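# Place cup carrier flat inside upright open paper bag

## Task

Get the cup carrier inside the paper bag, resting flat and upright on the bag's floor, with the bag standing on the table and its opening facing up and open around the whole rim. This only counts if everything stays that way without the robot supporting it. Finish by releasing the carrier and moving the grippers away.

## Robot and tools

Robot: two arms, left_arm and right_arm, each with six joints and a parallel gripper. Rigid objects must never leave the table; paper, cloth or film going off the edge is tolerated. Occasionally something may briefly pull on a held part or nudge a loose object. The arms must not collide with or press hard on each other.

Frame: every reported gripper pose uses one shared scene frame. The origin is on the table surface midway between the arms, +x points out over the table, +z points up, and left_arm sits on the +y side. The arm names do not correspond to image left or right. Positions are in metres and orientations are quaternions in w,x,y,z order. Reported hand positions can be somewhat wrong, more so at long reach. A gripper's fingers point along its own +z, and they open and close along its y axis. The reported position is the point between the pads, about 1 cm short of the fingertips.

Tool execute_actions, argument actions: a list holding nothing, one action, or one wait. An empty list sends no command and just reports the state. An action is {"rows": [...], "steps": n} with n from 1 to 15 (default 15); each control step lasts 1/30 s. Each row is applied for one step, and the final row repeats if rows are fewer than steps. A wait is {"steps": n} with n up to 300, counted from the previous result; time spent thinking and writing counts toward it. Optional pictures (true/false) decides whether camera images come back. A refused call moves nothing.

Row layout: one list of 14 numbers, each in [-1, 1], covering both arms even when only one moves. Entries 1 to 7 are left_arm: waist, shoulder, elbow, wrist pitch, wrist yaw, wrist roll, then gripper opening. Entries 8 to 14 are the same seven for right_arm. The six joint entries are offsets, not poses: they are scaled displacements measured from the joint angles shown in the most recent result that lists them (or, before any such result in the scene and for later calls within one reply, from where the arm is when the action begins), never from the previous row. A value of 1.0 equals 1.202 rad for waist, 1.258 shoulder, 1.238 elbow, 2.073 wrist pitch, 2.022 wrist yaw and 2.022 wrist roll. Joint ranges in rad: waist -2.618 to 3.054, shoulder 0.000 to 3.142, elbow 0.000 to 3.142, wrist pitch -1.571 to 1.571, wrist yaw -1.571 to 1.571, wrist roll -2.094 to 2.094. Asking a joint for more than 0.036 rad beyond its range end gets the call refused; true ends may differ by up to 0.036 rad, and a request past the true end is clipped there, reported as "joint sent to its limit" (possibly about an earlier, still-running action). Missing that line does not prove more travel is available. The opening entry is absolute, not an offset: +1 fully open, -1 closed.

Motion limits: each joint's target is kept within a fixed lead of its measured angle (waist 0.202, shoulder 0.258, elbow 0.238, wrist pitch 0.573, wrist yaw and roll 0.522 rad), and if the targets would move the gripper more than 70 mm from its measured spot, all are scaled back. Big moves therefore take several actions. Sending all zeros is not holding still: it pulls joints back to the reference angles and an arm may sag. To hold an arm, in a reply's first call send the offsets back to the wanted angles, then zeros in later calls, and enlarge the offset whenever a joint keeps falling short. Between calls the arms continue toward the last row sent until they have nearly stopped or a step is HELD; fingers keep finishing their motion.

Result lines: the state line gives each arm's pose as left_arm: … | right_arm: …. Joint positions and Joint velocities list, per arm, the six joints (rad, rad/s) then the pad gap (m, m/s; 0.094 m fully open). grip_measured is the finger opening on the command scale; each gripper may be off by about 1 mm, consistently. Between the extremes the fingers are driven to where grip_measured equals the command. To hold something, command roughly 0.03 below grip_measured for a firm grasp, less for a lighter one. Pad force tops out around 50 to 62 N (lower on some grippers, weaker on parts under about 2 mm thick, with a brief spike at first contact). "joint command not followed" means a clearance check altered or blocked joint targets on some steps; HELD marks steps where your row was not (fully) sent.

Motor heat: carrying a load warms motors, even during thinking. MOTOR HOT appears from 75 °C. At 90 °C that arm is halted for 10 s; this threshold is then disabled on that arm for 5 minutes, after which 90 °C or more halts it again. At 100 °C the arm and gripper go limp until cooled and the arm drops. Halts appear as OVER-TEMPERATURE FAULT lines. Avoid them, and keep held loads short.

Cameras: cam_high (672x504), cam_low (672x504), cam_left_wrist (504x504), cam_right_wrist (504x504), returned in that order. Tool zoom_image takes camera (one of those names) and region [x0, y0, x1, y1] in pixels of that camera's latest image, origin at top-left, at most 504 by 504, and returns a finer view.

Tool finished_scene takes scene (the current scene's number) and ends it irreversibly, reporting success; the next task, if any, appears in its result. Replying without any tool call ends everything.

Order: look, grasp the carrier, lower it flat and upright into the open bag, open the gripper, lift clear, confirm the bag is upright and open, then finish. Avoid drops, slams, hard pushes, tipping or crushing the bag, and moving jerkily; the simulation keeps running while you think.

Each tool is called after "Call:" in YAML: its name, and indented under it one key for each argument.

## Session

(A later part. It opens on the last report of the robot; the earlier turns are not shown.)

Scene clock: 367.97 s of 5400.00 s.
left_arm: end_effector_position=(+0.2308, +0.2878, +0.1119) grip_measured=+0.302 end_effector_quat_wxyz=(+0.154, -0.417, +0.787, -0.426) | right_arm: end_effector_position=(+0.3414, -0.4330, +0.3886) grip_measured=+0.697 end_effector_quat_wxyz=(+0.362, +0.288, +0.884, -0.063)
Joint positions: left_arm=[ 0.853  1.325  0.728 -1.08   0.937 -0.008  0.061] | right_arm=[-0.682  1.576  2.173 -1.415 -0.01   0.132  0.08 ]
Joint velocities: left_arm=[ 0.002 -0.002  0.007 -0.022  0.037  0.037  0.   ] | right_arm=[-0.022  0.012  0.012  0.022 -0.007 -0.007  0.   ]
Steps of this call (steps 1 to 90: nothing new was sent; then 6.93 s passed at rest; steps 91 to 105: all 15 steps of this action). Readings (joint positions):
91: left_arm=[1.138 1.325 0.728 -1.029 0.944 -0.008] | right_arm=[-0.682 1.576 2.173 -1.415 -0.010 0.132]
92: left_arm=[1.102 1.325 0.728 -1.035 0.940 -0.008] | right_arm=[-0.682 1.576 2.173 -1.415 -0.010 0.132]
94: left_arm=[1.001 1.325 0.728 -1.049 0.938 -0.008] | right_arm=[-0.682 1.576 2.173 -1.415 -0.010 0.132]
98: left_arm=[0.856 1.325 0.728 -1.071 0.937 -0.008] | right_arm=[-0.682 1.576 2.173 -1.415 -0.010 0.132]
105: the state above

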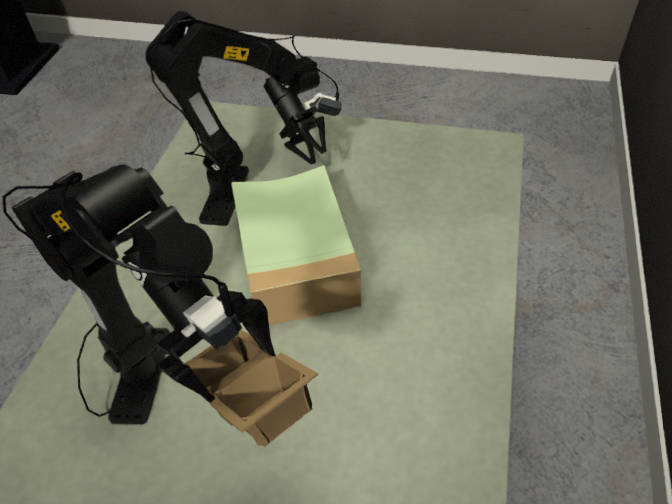

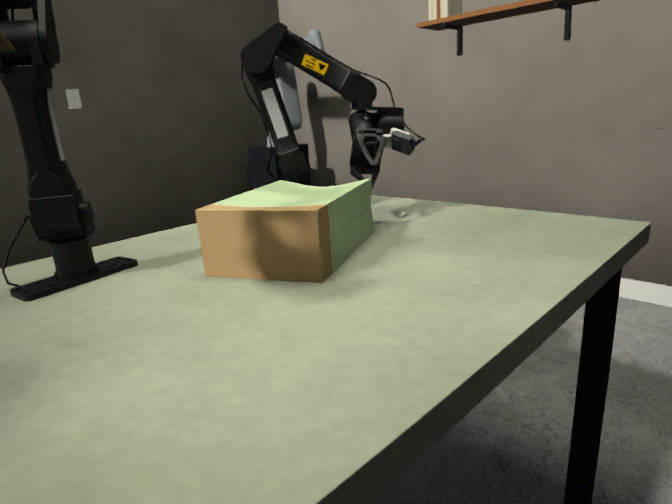

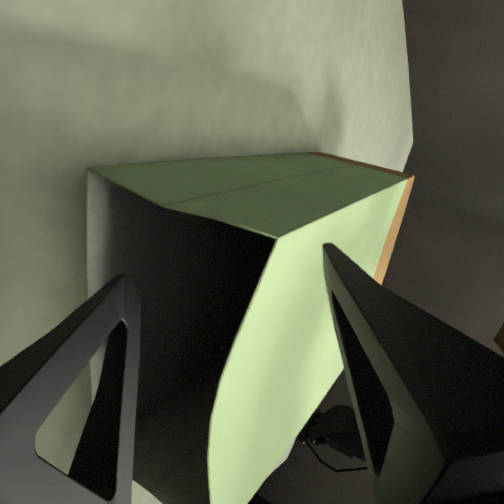

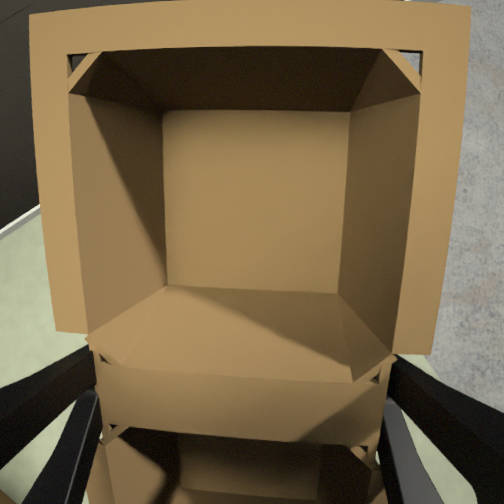

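Call:
execute_actions:
  actions:
    - {"rows":[[-0.04,0,0.03,0,0,0,0.3,0,0,0,0,0,0,0.66],[-0.08,0,0.03,0,0,0,0.3,0,0,0,0,0,0,0.66],[-0.12,0,0.03,0,0,0,0.3,0,0,0,0,0,0,0.66],[-0.16,0,0.03,0,0,0,0.3,0,0,0,0,0,0,0.66],[-0.2,0,0.03,0,0,0,0.3,0,0,0,0,0,0,0.66]]}

Scene clock: 375.50 s of 5400.00 s.
left_arm: end_effector_position=(+0.2352, +0.2355, +0.1103) grip_measured=+0.302 end_effector_quat_wxyz=(+0.100, -0.322, +0.834, -0.437) | right_arm: end_effector_position=(+0.3414, -0.4330, +0.3886) grip_measured=+0.697 end_effector_quat_wxyz=(+0.362, +0.288, +0.884, -0.063)
Joint positions: left_arm=[ 0.615  1.325  0.728 -1.082  0.926 -0.009  0.061] | right_arm=[-0.682  1.576  2.173 -1.415 -0.01   0.132  0.08 ]
Joint velocities: left_arm=[ 0.002  0.002 -0.012 -0.037 -0.022 -0.037  0.   ] | right_arm=[-0.017 -0.002 -0.002  0.037  0.022 -0.066 -0.   ]
Steps of this call (steps 1 to 15: the robot went on to your last target; steps 16 to 90: nothing new was sent; then 4.03 s passed at rest; steps 91 to 105: all 15 steps of this action). Readings (joint positions):
91: left_arm=[0.846 1.325 0.728 -1.082 0.934 -0.008] | right_arm=[-0.682 1.576 2.173 -1.415 -0.010 0.132]
92: left_arm=[0.826 1.325 0.728 -1.081 0.931 -0.009] | right_arm=[-0.682 1.576 2.173 -1.415 -0.010 0.132]
94: left_arm=[0.748 1.325 0.728 -1.081 0.926 -0.009] | right_arm=[-0.682 1.576 2.173 -1.415 -0.010 0.132]
98: left_arm=[0.618 1.325 0.728 -1.082 0.926 -0.009] | right_arm=[-0.682 1.576 2.173 -1.415 -0.010 0.132]
105: the state above

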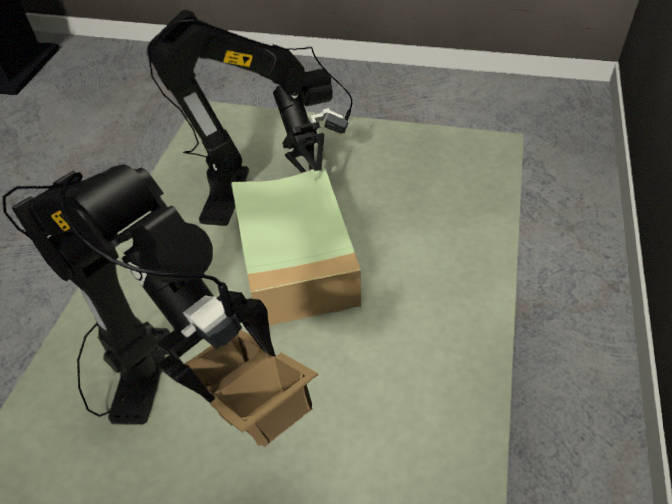

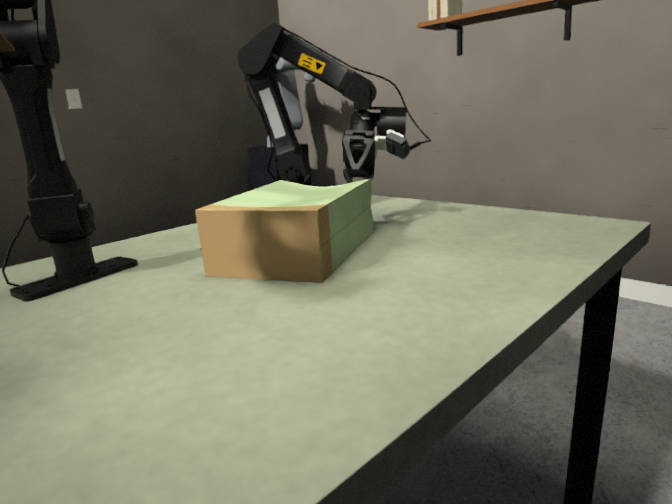

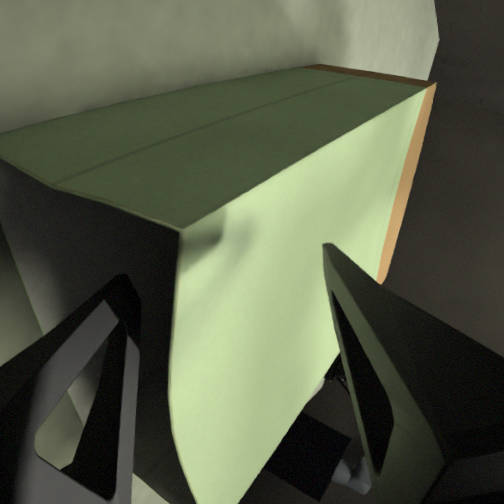

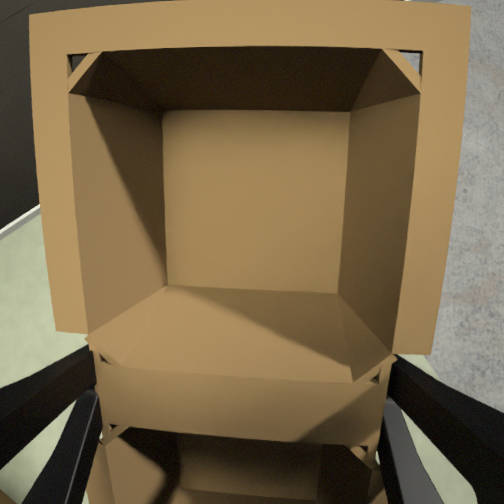

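Call:
execute_actions:
  actions:
    - {"rows":[[0,0,-0.045,0.025,0,0,0.3,0,0,0,0,0,0,0.66],[0,0,-0.045,0.025,0,0,0.3,0,0,0,0,0,0,0.66],[0,0,-0.045,0.025,0,0,0.3,0,0,0,0,0,0,0.66],[0,0,-0.045,0.025,0,0,0.3,0,0,0,0,0,0,0.66],[-0.04,0,-0.045,0.025,0,0,0.3,0,0,0,0,0,0,0.66],[-0.08,0,-0.045,0.025,0,0,0.3,0,0,0,0,0,0,0.66],[-0.12,0,-0.045,0.025,0,0,0.3,0,0,0,0,0,0,0.66]]}

Scene clock: 387.00 s of 5400.00 s.
left_arm: end_effector_position=(+0.2264, +0.2025, +0.0975) grip_measured=+0.302 end_effector_quat_wxyz=(+0.063, -0.266, +0.856, -0.438) | right_arm: end_effector_position=(+0.3414, -0.4330, +0.3886) grip_measured=+0.697 end_effector_quat_wxyz=(+0.362, +0.288, +0.884, -0.063)
Joint positions: left_arm=[ 0.475  1.325  0.681 -1.045  0.911 -0.009  0.061] | right_arm=[-0.682  1.576  2.173 -1.415 -0.01   0.132  0.08 ]
Joint velocities: left_arm=[ 0.002  0.002 -0.032 -0.007  0.022 -0.022  0.   ] | right_arm=[ 0.017  0.002 -0.022  0.066 -0.051  0.007 -0.   ]
Steps of this call (steps 1 to 15: the robot went on to your last target; steps 16 to 90: nothing new was sent; then 8.00 s passed at rest; steps 91 to 105: all 15 steps of this action). Readings (joint positions):
91: left_arm=[0.615 1.325 0.723 -1.074 0.926 -0.009] | right_arm=[-0.682 1.576 2.173 -1.415 -0.010 0.132]
92: left_arm=[0.615 1.325 0.713 -1.064 0.925 -0.009] | right_arm=[-0.682 1.576 2.173 -1.415 -0.010 0.132]
94: left_arm=[0.615 1.325 0.691 -1.057 0.921 -0.009] | right_arm=[-0.682 1.576 2.173 -1.415 -0.010 0.132]
98: left_arm=[0.516 1.325 0.681 -1.048 0.911 -0.009] | right_arm=[-0.682 1.576 2.173 -1.415 -0.010 0.132]
105: the state above

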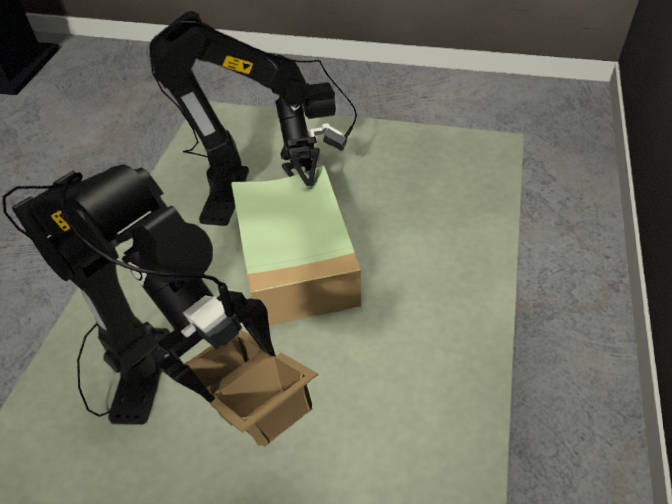

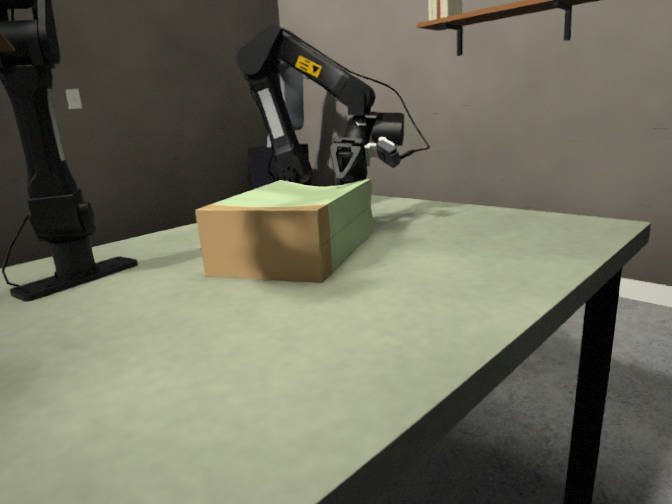

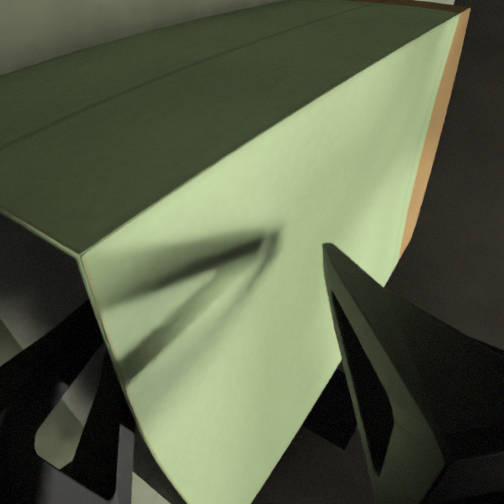

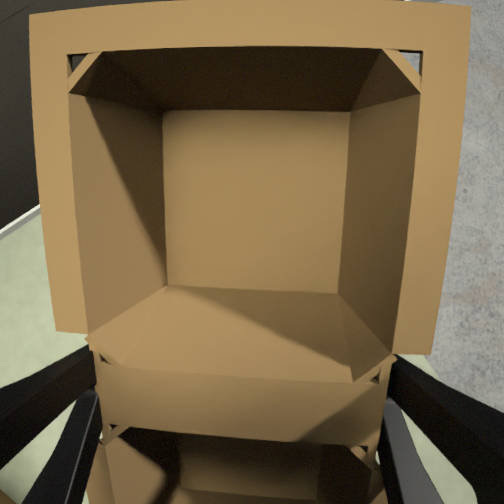

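Call:
execute_actions:
  actions:
    - {"rows":[[0,0,0.03,0,0,0,-1,0,0,0,0,0,0,0.66]]}
  pictures: false

Call:
execute_actions:
  actions:
    - {"rows":[[-0.02,0.01,0.05,-0.02,-0.01,-0.02,-1,0,0,0,0,0,0,0.66],[-0.04,0.02,0.1,-0.03,-0.02,-0.03,-1,0,0,0,0,0,0,0.66],[-0.06,0.03,0.14,-0.04,-0.03,-0.04,-1,0,0,0,0,0,0,0.66],[-0.08,0.04,0.18,-0.05,-0.035,-0.05,-1,0,0,0,0,0,0,0.66],[-0.1,0.05,0.22,-0.06,-0.04,-0.06,-1,0,0,0,0,0,0,0.66],[-0.12,0.06,0.26,-0.07,-0.05,-0.07,-1,0,0,0,0,0,0,0.66],[-0.14,0.07,0.3,-0.08,-0.055,-0.08,-1,0,0,0,0,0,0,0.66],[-0.16,0.075,0.33,-0.09,-0.06,-0.09,-1,0,0,0,0,0,0,0.66],[-0.18,0.08,0.36,-0.1,-0.07,-0.1,-1,0,0,0,0,0,0,0.66],[-0.2,0.085,0.39,-0.115,-0.075,-0.11,-1,0,0,0,0,0,0,0.66],[-0.22,0.09,0.42,-0.125,-0.08,-0.12,-1,0,0,0,0,0,0,0.66],[-0.25,0.095,0.45,-0.135,-0.085,-0.13,-1,0,0,0,0,0,0,0.66]]}

Scene clock: 419.47 s of 5400.00 s.
left_arm: end_effector_position=(+0.2262, +0.2031, +0.0967) grip_measured=-0.980 end_effector_quat_wxyz=(+0.063, -0.266, +0.858, -0.436) | right_arm: end_effector_position=(+0.3414, -0.4330, +0.3886) grip_measured=+0.697 end_effector_quat_wxyz=(+0.362, +0.288, +0.884, -0.063)
Joint positions: left_arm=[ 0.475  1.325  0.681 -1.044  0.906 -0.009  0.001] | right_arm=[-0.682  1.576  2.173 -1.415 -0.01   0.132  0.08 ]
Joint velocities: left_arm=[ 0.007 -0.002 -0.022 -0.022 -0.037 -0.037 -0.   ] | right_arm=[-0.002  0.002 -0.002 -0.007  0.007  0.022 -0.   ]
Steps of this call (steps 1 to 15: the robot went on to your last target; steps 16 to 90: nothing new was sent; then 28.97 s passed at rest; steps 91 to 105: all 15 steps of this action). Readings (joint positions):
91: left_arm=[0.475 1.325 0.681 -1.044 0.910 -0.009] | right_arm=[-0.682 1.576 2.173 -1.415 -0.010 0.132]
92: left_arm=[0.475 1.325 0.681 -1.044 0.908 -0.009] | right_arm=[-0.682 1.576 2.173 -1.415 -0.010 0.132]
94: left_arm=[0.475 1.325 0.681 -1.044 0.906 -0.009] | right_arm=[-0.682 1.576 2.173 -1.415 -0.010 0.132]
98: left_arm=[0.475 1.325 0.681 -1.044 0.906 -0.009] | right_arm=[-0.682 1.576 2.173 -1.415 -0.010 0.132]
105: the state above

Scene clock: 419.97 s of 5400.00 s.
left_arm: end_effector_position=(+0.2886, +0.1802, +0.1871) grip_measured=-0.980 end_effector_quat_wxyz=(+0.047, -0.197, +0.906, -0.371) | right_arm: end_effector_position=(+0.3414, -0.4330, +0.3886) grip_measured=+0.697 end_effector_quat_wxyz=(+0.362, +0.288, +0.884, -0.063)
Joint positions: left_arm=[ 0.18   1.433  1.214 -1.256  0.761 -0.227  0.001] | right_arm=[-0.682  1.576  2.173 -1.415 -0.01   0.132  0.08 ]
Joint velocities: left_arm=[-0.198 -0.002  0.222 -0.3   -0.081 -0.256  0.   ] | right_arm=[ 0.002 -0.012 -0.012  0.022  0.022 -0.037  0.001]
Steps of this call (steps 1 to 15: all 15 steps of this action). Readings (joint positions):
1: left_arm=[0.473 1.326 0.686 -1.050 0.901 -0.015] | right_arm=[-0.682 1.576 2.173 -1.415 -0.010 0.132]
2: left_arm=[0.463 1.331 0.703 -1.066 0.890 -0.026] | right_arm=[-0.682 1.576 2.173 -1.415 -0.010 0.132]
4: left_arm=[0.425 1.354 0.777 -1.103 0.863 -0.052] | right_arm=[-0.682 1.576 2.173 -1.415 -0.010 0.132]
8: left_arm=[0.330 1.403 0.987 -1.156 0.818 -0.115] | right_arm=[-0.682 1.576 2.173 -1.415 -0.010 0.132]
15: the state above

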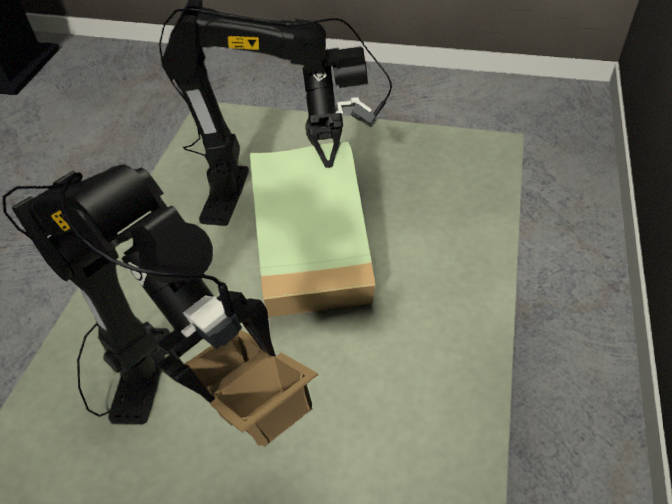

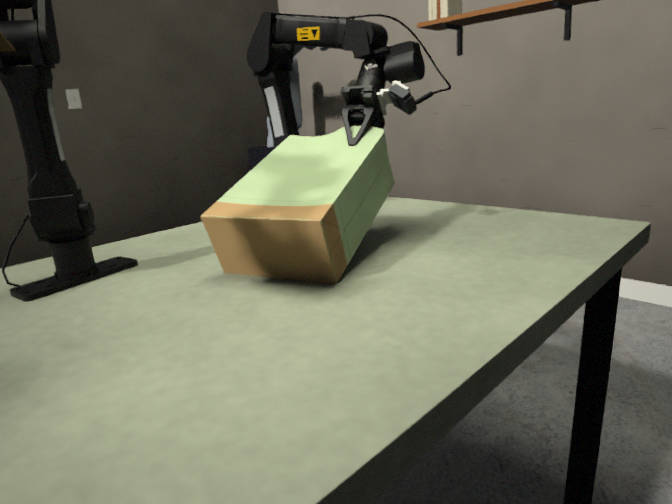

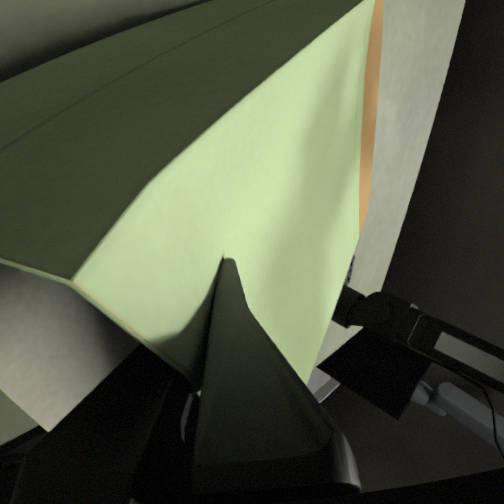

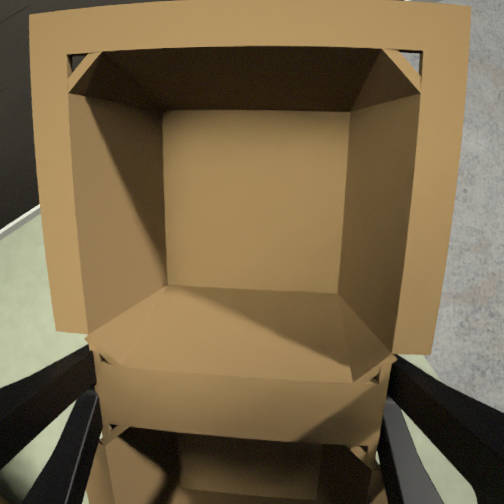

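Call:
execute_actions:
  actions:
    - {"rows":[[-0.03,0.01,0.04,-0.01,-0.01,-0.01,-1,0,0,0,0,0,0,0.66],[-0.06,0.02,0.07,-0.03,-0.02,-0.02,-1,0,0,0,0,0,0,0.66],[-0.09,0.03,0.1,-0.04,-0.03,-0.03,-1,0,0,0,0,0,0,0.66],[-0.12,0.04,0.13,-0.06,-0.04,-0.04,-1,0,0,0,0,0,0,0.66],[-0.15,0.05,0.16,-0.07,-0.045,-0.05,-1,0,0,0,0,0,0,0.66],[-0.18,0.06,0.19,-0.09,-0.05,-0.06,-1,0,0,0,0,0,0,0.66],[-0.2,0.07,0.22,-0.1,-0.06,-0.07,-1,0,0,0,0,0,0,0.66],[-0.22,0.08,0.25,-0.115,-0.07,-0.08,-1,0,0,0,0,0,0,0.66],[-0.24,0.09,0.28,-0.125,-0.08,-0.085,-1,0,0,0,0,0,0,0.66],[-0.255,0.1,0.3,-0.132,-0.085,-0.085,-1,0,0,0,0,0,0,0.66]]}
  pictures: false

Call:
execute_actions:
  actions:
    - {"rows":[[-0.03,0.01,0.05,0,-0.01,-0.02,-1,0,0,0,0,0,0,0.66],[-0.06,0.02,0.1,0,-0.02,-0.04,-1,0,0,0,0,0,0,0.66],[-0.09,0.03,0.14,0,-0.03,-0.06,-1,0,0,0,0,0,0,0.66],[-0.12,0.04,0.18,0,-0.04,-0.08,-1,0,0,0,0,0,0,0.66],[-0.15,0.06,0.22,0,-0.05,-0.1,-1,0,0,0,0,0,0,0.66],[-0.18,0.08,0.26,0,-0.06,-0.12,-1,0,0,0,0,0,0,0.66],[-0.21,0.1,0.3,0,-0.07,-0.14,-1,0,0,0,0,0,0,0.66],[-0.24,0.12,0.33,0,-0.08,-0.16,-1,0,0,0,0,0,0,0.66],[-0.27,0.14,0.36,0,-0.09,-0.18,-1,0,0,0,0,0,0,0.66]]}

Scene clock: 435.87 s of 5400.00 s.
left_arm: end_effector_position=(+0.2835, +0.1182, +0.2307) grip_measured=-0.980 end_effector_quat_wxyz=(-0.020, -0.133, +0.943, -0.304) | right_arm: end_effector_position=(+0.3414, -0.4330, +0.3886) grip_measured=+0.697 end_effector_quat_wxyz=(+0.362, +0.288, +0.884, -0.063)
Joint positions: left_arm=[-0.127  1.547  1.56  -1.485  0.612 -0.378  0.001] | right_arm=[-0.682  1.576  2.173 -1.415 -0.01   0.132  0.08 ]
Joint velocities: left_arm=[-0.007 -0.002  0.007 -0.198 -0.227 -0.081 -0.   ] | right_arm=[-0.022  0.002  0.007  0.037 -0.066 -0.022  0.   ]
Steps of this call (steps 1 to 30: the robot went on to your last target; steps 31 to 90: nothing new was sent; then 12.40 s passed at rest; steps 91 to 105: all 15 steps of this action). Readings (joint positions):
91: left_arm=[0.174 1.440 1.219 -1.314 0.728 -0.269] | right_arm=[-0.682 1.576 2.173 -1.415 -0.010 0.132]
92: left_arm=[0.162 1.443 1.228 -1.316 0.722 -0.269] | right_arm=[-0.682 1.576 2.173 -1.415 -0.010 0.132]
94: left_arm=[0.109 1.463 1.279 -1.333 0.702 -0.278] | right_arm=[-0.682 1.576 2.173 -1.415 -0.010 0.132]
98: left_arm=[-0.034 1.515 1.432 -1.394 0.665 -0.324] | right_arm=[-0.682 1.576 2.173 -1.415 -0.010 0.132]
105: the state above

Scene clock: 436.37 s of 5400.00 s.
left_arm: end_effector_position=(+0.3126, +0.0269, +0.2857) grip_measured=-0.980 end_effector_quat_wxyz=(+0.031, -0.103, +0.954, -0.280) | right_arm: end_effector_position=(+0.3414, -0.4330, +0.3886) grip_measured=+0.697 end_effector_quat_wxyz=(+0.362, +0.288, +0.884, -0.063)
Joint positions: left_arm=[-0.459  1.716  1.979 -1.478  0.458 -0.698  0.001] | right_arm=[-0.682  1.576  2.173 -1.415 -0.01   0.132  0.08 ]
Joint velocities: left_arm=[ 0.032  0.076  0.007 -0.125 -0.242 -0.271  0.001] | right_arm=[ 0.012  0.007  0.007 -0.022  0.007  0.066 -0.   ]
Steps of this call (steps 1 to 15: all 15 steps of this action). Readings (joint positions):
1: left_arm=[-0.130 1.549 1.564 -1.491 0.604 -0.385] | right_arm=[-0.682 1.576 2.173 -1.415 -0.010 0.132]
2: left_arm=[-0.142 1.556 1.582 -1.499 0.591 -0.398] | right_arm=[-0.682 1.576 2.173 -1.415 -0.010 0.132]
4: left_arm=[-0.195 1.585 1.660 -1.505 0.564 -0.440] | right_arm=[-0.682 1.576 2.173 -1.415 -0.010 0.132]
8: left_arm=[-0.347 1.656 1.869 -1.496 0.511 -0.557] | right_arm=[-0.682 1.576 2.173 -1.415 -0.010 0.132]
15: the state above

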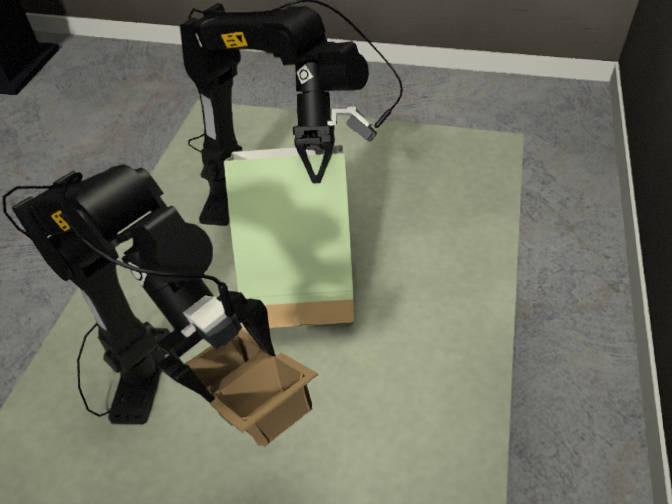

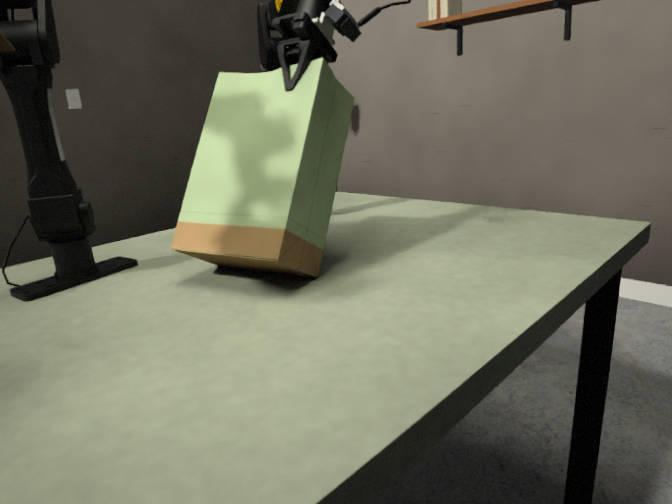

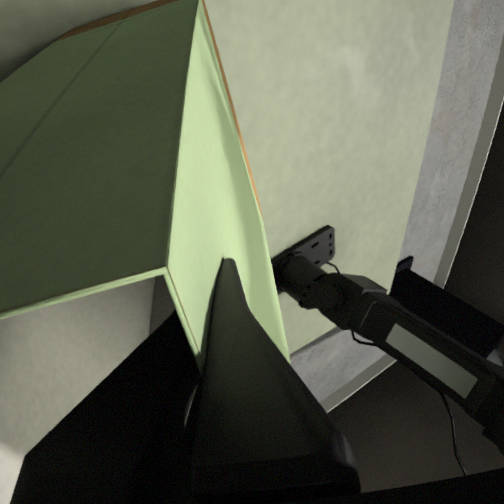

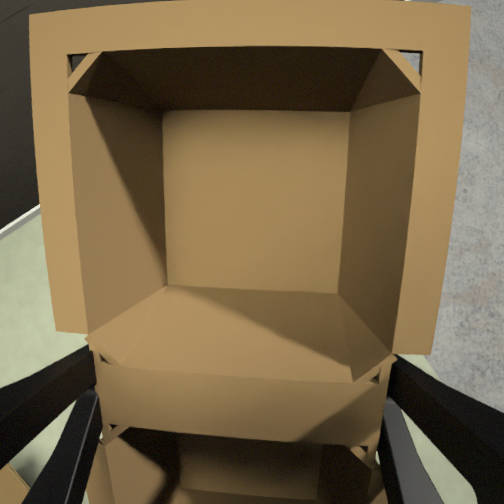

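Call:
execute_actions:
  actions:
    - {"rows":[[-0.03,0.02,0.02,0.012,-0.01,-0.017,-1,-0.05,0,0,0,0,0,0.66],[-0.06,0.04,0.04,0.024,-0.02,-0.034,-1,-0.1,0,0,0,0,0,0.66],[-0.1,0.06,0.06,0.036,-0.03,-0.05,-1,-0.15,0,0,0,0,0,0.66],[-0.13,0.08,0.08,0.048,-0.045,-0.07,-1,-0.2,0,0,0,0,0,0.66],[-0.16,0.1,0.1,0.06,-0.055,-0.085,-1,-0.2,0,0,0,0,0,0.66],[-0.19,0.12,0.12,0.072,-0.065,-0.1,-1,-0.2,0,0,0,0,0,0.66],[-0.22,0.14,0.14,0.085,-0.08,-0.12,-1,-0.2,0,0,0,0,0,0.66],[-0.25,0.16,0.16,0.097,-0.09,-0.135,-1,-0.2,0,0,0,0,0,0.66],[-0.285,0.18,0.18,0.11,-0.1,-0.15,-1,-0.2,0,0,0,0,0,0.66],[-0.318,0.195,0.2,0.122,-0.11,-0.17,-1,-0.2,0,0,0,0,0,0.66]]}
  pictures: false

Call:
execute_actions:
  actions:
    - {"steps":15}

Scene clock: 455.73 s of 5400.00 s.
left_arm: end_effector_position=(+0.3069, -0.1354, +0.2575) grip_measured=-0.980 end_effector_quat_wxyz=(+0.053, -0.057, +0.957, -0.281) | right_arm: end_effector_position=(+0.2896, -0.5058, +0.3886) grip_measured=+0.696 end_effector_quat_wxyz=(+0.351, +0.395, +0.842, -0.110)
Joint positions: left_arm=[-0.861  1.985  2.185 -1.255  0.277 -0.993  0.001] | right_arm=[-0.927  1.576  2.173 -1.415 -0.004  0.132  0.08 ]
Joint velocities: left_arm=[-0.002  0.012  0.012  0.095 -0.125 -0.3    0.001] | right_arm=[ 0.012 -0.017 -0.007 -0.051  0.037  0.066 -0.   ]
Steps of this call (steps 1 to 30: the robot went on to your last target; steps 31 to 90: nothing new was sent; then 15.87 s passed at rest; steps 91 to 105: all 15 steps of this action). Readings (joint positions):
91: left_arm=[-0.461 1.723 1.979 -1.481 0.437 -0.736] | right_arm=[-0.688 1.576 2.173 -1.415 -0.013 0.132]
92: left_arm=[-0.471 1.727 1.983 -1.479 0.431 -0.741] | right_arm=[-0.709 1.576 2.173 -1.415 -0.020 0.132]
94: left_arm=[-0.524 1.756 2.017 -1.463 0.407 -0.766] | right_arm=[-0.801 1.576 2.173 -1.415 -0.027 0.132]
98: left_arm=[-0.686 1.861 2.113 -1.378 0.349 -0.855] | right_arm=[-0.926 1.576 2.173 -1.415 -0.002 0.132]
105: the state above

Scene clock: 456.23 s of 5400.00 s.
left_arm: end_effector_position=(+0.3197, -0.1300, +0.2618) grip_measured=-0.980 end_effector_quat_wxyz=(+0.068, -0.087, +0.953, -0.282) | right_arm: end_effector_position=(+0.2896, -0.5058, +0.3886) grip_measured=+0.696 end_effector_quat_wxyz=(+0.351, +0.395, +0.842, -0.110)
Joint positions: left_arm=[-0.845  1.985  2.196 -1.243  0.247 -1.035  0.001] | right_arm=[-0.927  1.576  2.173 -1.415 -0.004  0.132  0.08 ]
Joint velocities: left_arm=[ 0.012 -0.007 -0.012 -0.051  0.095  0.007  0.001] | right_arm=[-0.007 -0.002 -0.007 -0.081  0.007 -0.022  0.   ]
Steps of this call (steps 1 to 15: the robot went on to your last target). Readings (joint positions):
1: left_arm=[-0.861 1.985 2.185 -1.253 0.274 -1.002] | right_arm=[-0.927 1.576 2.173 -1.415 -0.004 0.132]
2: left_arm=[-0.857 1.985 2.189 -1.253 0.269 -1.009] | right_arm=[-0.927 1.576 2.173 -1.415 -0.004 0.132]
4: left_arm=[-0.850 1.985 2.195 -1.247 0.261 -1.019] | right_arm=[-0.927 1.576 2.173 -1.415 -0.004 0.132]
8: left_arm=[-0.845 1.985 2.196 -1.243 0.250 -1.030] | right_arm=[-0.927 1.576 2.173 -1.415 -0.004 0.132]
15: the state above

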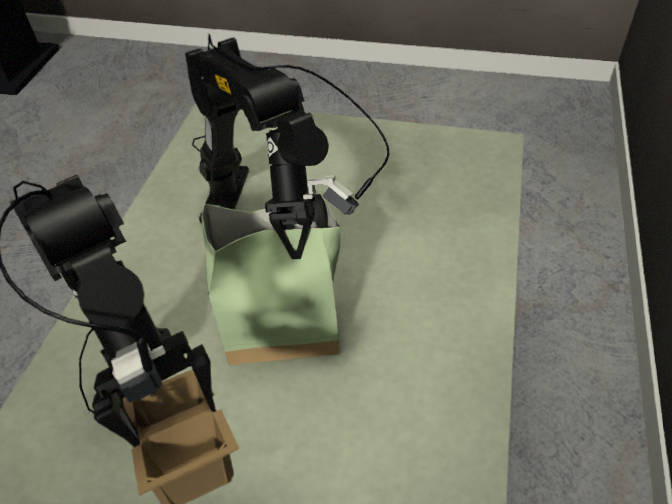

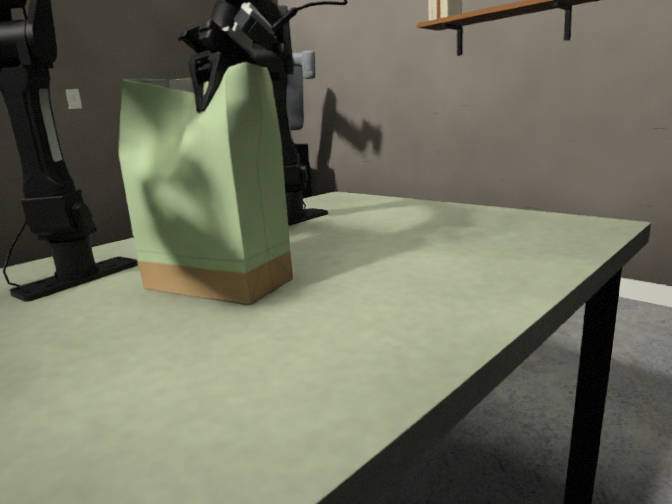

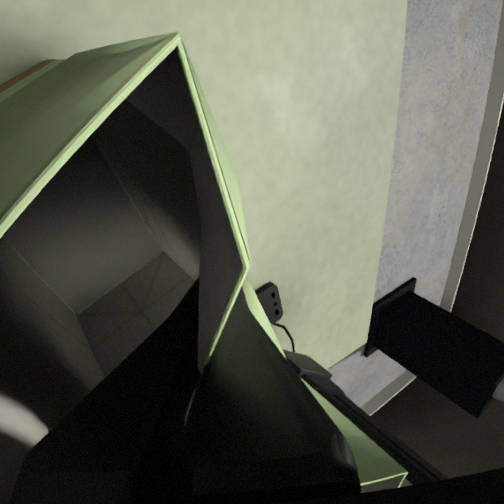

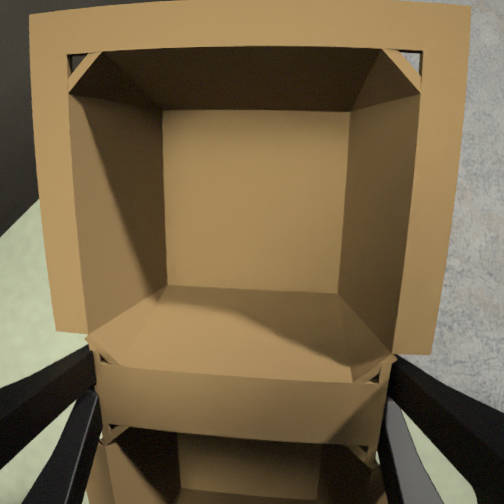

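Call:
execute_actions:
  actions:
    - {"rows":[[0,0,0.03,-0.02,-0.02,0,-1,0,0,0,0,0,0,0.66],[0,0,0.06,-0.04,-0.04,0,-1,0,0,0,0,0,0,0.66],[0,0,0.09,-0.06,-0.06,0,-1,0,0,0,0,0,0,0.66],[0.02,0,0.11,-0.08,-0.08,0,-1,0,0,0,0,0,0,0.66],[0.04,0,0.13,-0.1,-0.1,0,-1,0,0,0,0,0,0,0.66],[0.06,0,0.14,-0.11,-0.12,0,-1,0,0,0,0,0,0,0.66]]}

Scene clock: 465.17 s of 5400.00 s.
left_arm: end_effector_position=(+0.3520, -0.0576, +0.2780) grip_measured=-0.980 end_effector_quat_wxyz=(+0.139, -0.157, +0.960, -0.187) | right_arm: end_effector_position=(+0.2896, -0.5058, +0.3886) grip_measured=+0.696 end_effector_quat_wxyz=(+0.351, +0.395, +0.842, -0.110)
Joint positions: left_arm=[-0.766  1.995  2.345 -1.451  0.03  -1.037  0.001] | right_arm=[-0.927  1.576  2.173 -1.415 -0.004  0.132  0.08 ]
Joint velocities: left_arm=[-0.002 -0.012  0.007 -0.139 -0.095 -0.022 -0.   ] | right_arm=[ 0.007 -0.012 -0.017  0.037  0.037 -0.007 -0.001]
Steps of this call (steps 1 to 15: the robot went on to your last target; steps 16 to 90: nothing new was sent; then 5.43 s passed at rest; steps 91 to 105: all 15 steps of this action). Readings (joint positions):
91: left_arm=[-0.845 1.985 2.196 -1.246 0.243 -1.037] | right_arm=[-0.927 1.576 2.173 -1.415 -0.004 0.132]
92: left_arm=[-0.845 1.987 2.205 -1.261 0.233 -1.037] | right_arm=[-0.927 1.576 2.173 -1.415 -0.004 0.132]
94: left_arm=[-0.844 1.998 2.248 -1.308 0.196 -1.037] | right_arm=[-0.927 1.576 2.173 -1.415 -0.004 0.132]
98: left_arm=[-0.800 1.999 2.331 -1.398 0.104 -1.037] | right_arm=[-0.927 1.576 2.173 -1.415 -0.004 0.132]
105: the state above

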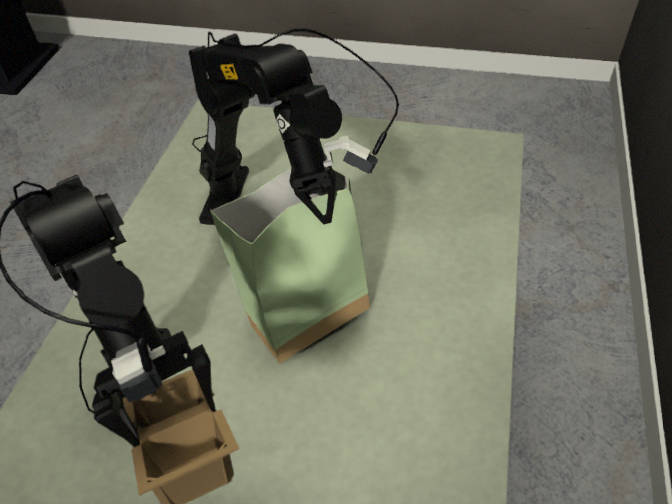

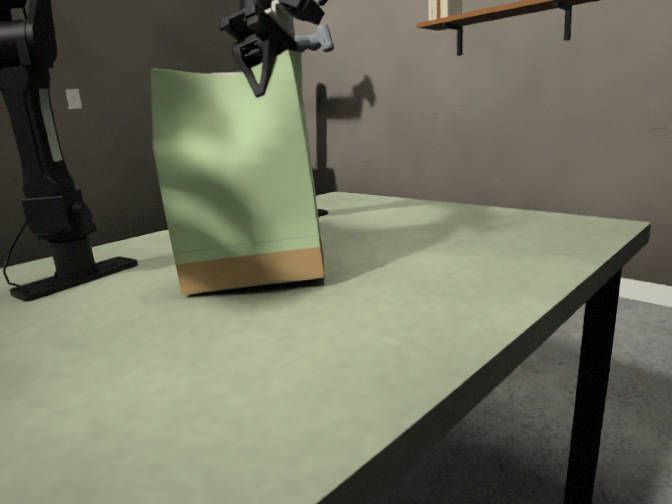

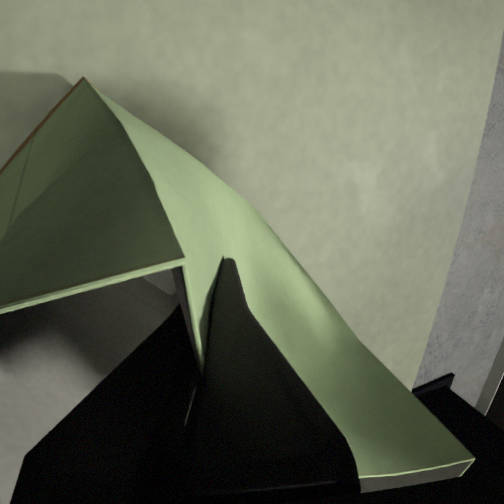

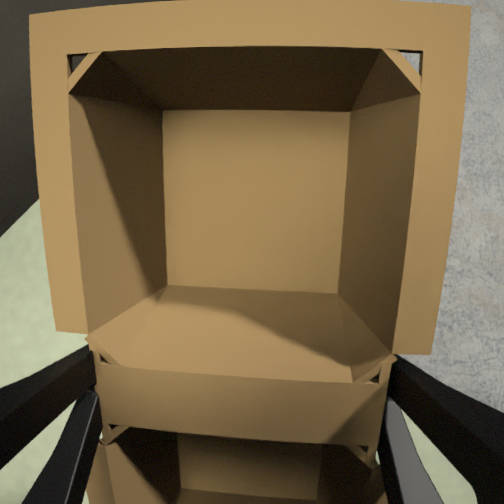

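Call:
execute_actions:
  actions:
    - {"rows":[[-0.03,0,-0.01,0,0.01,0,-1,0,0,0,0,0,0,0.66],[-0.06,0,-0.02,0,0.02,0,-1,0,0,0,0,0,0,0.66],[-0.07,0,-0.03,0,0.03,0,-1,0,0,0,0,0,0,0.66]]}

Scene clock: 470.33 s of 5400.00 s.
left_arm: end_effector_position=(+0.3139, -0.0913, +0.2691) grip_measured=-0.980 end_effector_quat_wxyz=(+0.098, -0.108, +0.970, -0.197) | right_arm: end_effector_position=(+0.2896, -0.5058, +0.3886) grip_measured=+0.696 end_effector_quat_wxyz=(+0.351, +0.395, +0.842, -0.110)
Joint positions: left_arm=[-0.856  1.995  2.317 -1.457  0.086 -1.037  0.001] | right_arm=[-0.927  1.576  2.173 -1.415 -0.004  0.132  0.08 ]
Joint velocities: left_arm=[ 0.002 -0.007 -0.002  0.037 -0.066 -0.022 -0.001] | right_arm=[ 0.002 -0.007 -0.002  0.037 -0.051 -0.007  0.001]
Steps of this call (steps 1 to 30: the robot went on to your last target; steps 31 to 90: nothing new was sent; then 1.67 s passed at rest; steps 91 to 105: all 15 steps of this action). Readings (joint positions):
91: left_arm=[-0.768 1.995 2.345 -1.464 0.020 -1.037] | right_arm=[-0.927 1.576 2.173 -1.415 -0.004 0.132]
92: left_arm=[-0.776 1.995 2.343 -1.462 0.023 -1.037] | right_arm=[-0.927 1.576 2.173 -1.415 -0.004 0.132]
94: left_arm=[-0.807 1.995 2.334 -1.458 0.038 -1.037] | right_arm=[-0.927 1.576 2.173 -1.415 -0.004 0.132]
98: left_arm=[-0.856 1.995 2.317 -1.457 0.076 -1.037] | right_arm=[-0.927 1.576 2.173 -1.415 -0.004 0.132]
105: the state above

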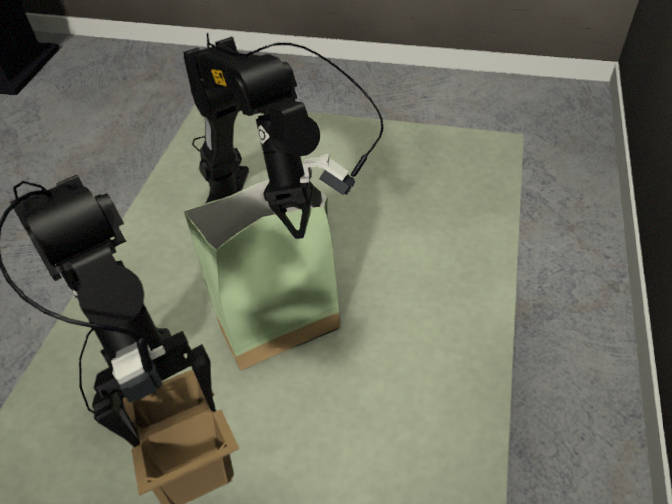

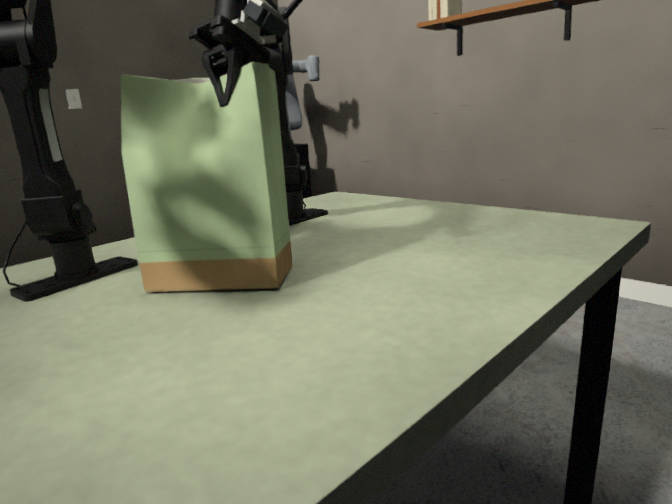

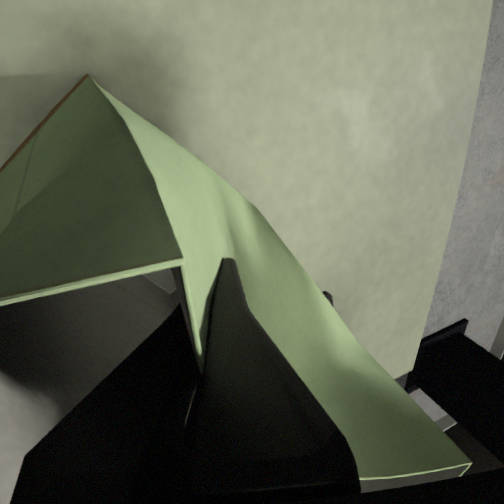

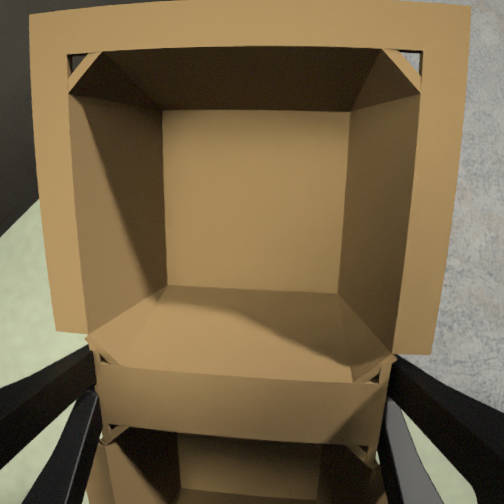

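Call:
execute_actions:
  actions:
    - {"rows":[[0.02,0,0.01,0,0,0,-1,0,0,0,0,0,0,0.66],[0.04,0,0.01,0,0,0,-1,0,0,0,0,0,0,0.66],[0.06,0,0.01,0,0,0,-1,0,0,0,0,0,0,0.66],[0.08,0,0.01,0,0,0,-1,0,0,0,0,0,0,0.66],[0.1,0,0.01,0,0,0,-1,0,0,0,0,0,0,0.66]]}
  pictures: false

Call:
execute_actions:
  actions:
    - {"rows":[[0,0,0.01,0,0,0,-0.9,0,0,0,0,0,0,0.66],[0,0,0.01,0,0,0,-0.8,0,0,0,0,0,0,0.66],[0,0,0.01,0,0,0,-0.65,0,0,0,0,0,0,0.66]]}

Scene clock: 479.73 s of 5400.00 s.
left_arm: end_effector_position=(+0.3532, -0.0504, +0.2691) grip_measured=-0.980 end_effector_quat_wxyz=(+0.110, -0.169, +0.961, -0.191) | right_arm: end_effector_position=(+0.2896, -0.5058, +0.3886) grip_measured=+0.696 end_effector_quat_wxyz=(+0.351, +0.395, +0.842, -0.110)
Joint positions: left_arm=[-0.729  1.995  2.317 -1.457  0.087 -1.037  0.001] | right_arm=[-0.927  1.576  2.173 -1.415 -0.004  0.132  0.08 ]
Joint velocities: left_arm=[-0.032  0.002  0.012 -0.022 -0.037  0.007  0.001] | right_arm=[-0.007 -0.007 -0.002  0.007 -0.022  0.037  0.   ]
Steps of this call (steps 1 to 15: the robot went on to your last target; steps 16 to 90: nothing new was sent; then 5.90 s passed at rest; steps 91 to 105: all 15 steps of this action). Readings (joint positions):
91: left_arm=[-0.855 1.995 2.317 -1.457 0.087 -1.037] | right_arm=[-0.927 1.576 2.173 -1.415 -0.004 0.132]
92: left_arm=[-0.850 1.995 2.317 -1.457 0.090 -1.037] | right_arm=[-0.927 1.576 2.173 -1.415 -0.004 0.132]
94: left_arm=[-0.824 1.995 2.317 -1.457 0.095 -1.037] | right_arm=[-0.927 1.576 2.173 -1.415 -0.004 0.132]
98: left_arm=[-0.740 1.995 2.317 -1.457 0.092 -1.037] | right_arm=[-0.927 1.576 2.173 -1.415 -0.004 0.132]
105: the state above

Scene clock: 480.23 s of 5400.00 s.
left_arm: end_effector_position=(+0.3532, -0.0504, +0.2691) grip_measured=-0.652 end_effector_quat_wxyz=(+0.110, -0.169, +0.961, -0.191) | right_arm: end_effector_position=(+0.2896, -0.5058, +0.3886) grip_measured=+0.696 end_effector_quat_wxyz=(+0.351, +0.395, +0.842, -0.110)
Joint positions: left_arm=[-0.729  1.995  2.317 -1.457  0.087 -1.037  0.016] | right_arm=[-0.927  1.576  2.173 -1.415 -0.004  0.132  0.08 ]
Joint velocities: left_arm=[-0.002 -0.007 -0.007 -0.022 -0.007 -0.051 -0.   ] | right_arm=[ 0.002 -0.002 -0.007  0.022  0.007 -0.037 -0.001]
Steps of this call (steps 1 to 15: all 15 steps of this action). Readings (joint positions):
1: left_arm=[-0.729 1.995 2.317 -1.457 0.087 -1.037] | right_arm=[-0.927 1.576 2.173 -1.415 -0.004 0.132]
2: left_arm=[-0.729 1.995 2.317 -1.457 0.087 -1.037] | right_arm=[-0.927 1.576 2.173 -1.415 -0.004 0.132]
4: left_arm=[-0.729 1.995 2.317 -1.457 0.087 -1.037] | right_arm=[-0.927 1.576 2.173 -1.415 -0.004 0.132]
8: left_arm=[-0.729 1.995 2.317 -1.457 0.087 -1.037] | right_arm=[-0.927 1.576 2.173 -1.415 -0.004 0.132]
15: the state above

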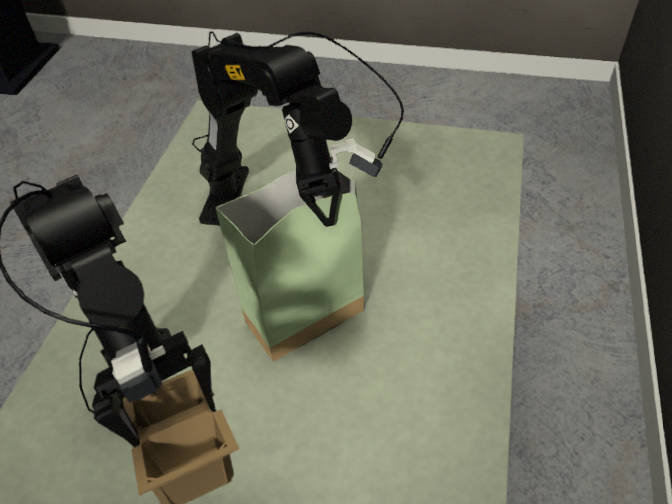

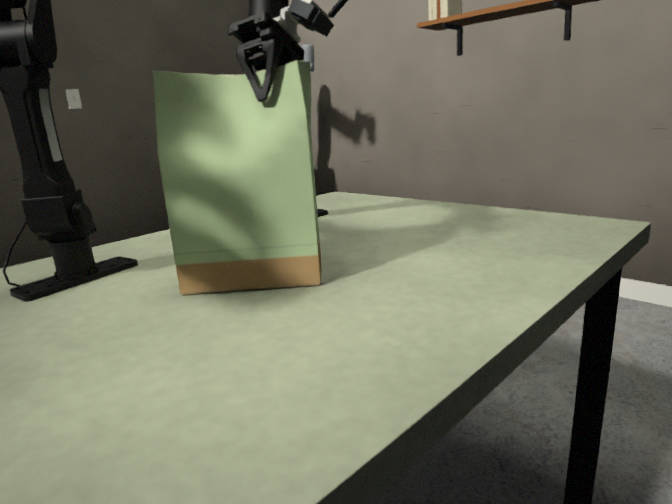

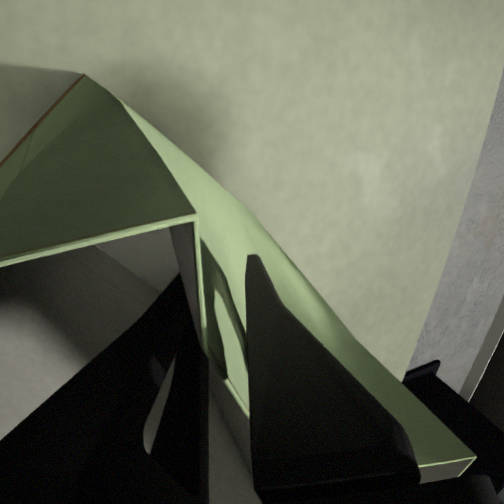

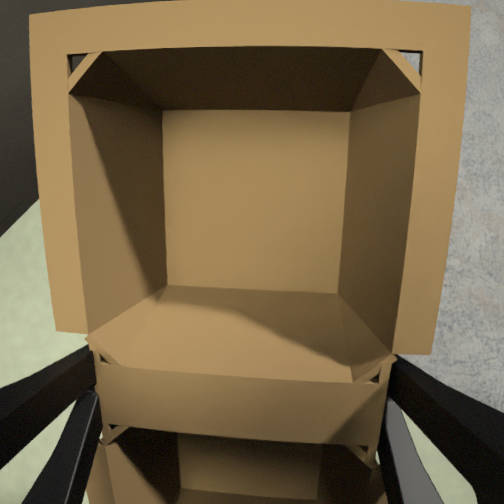

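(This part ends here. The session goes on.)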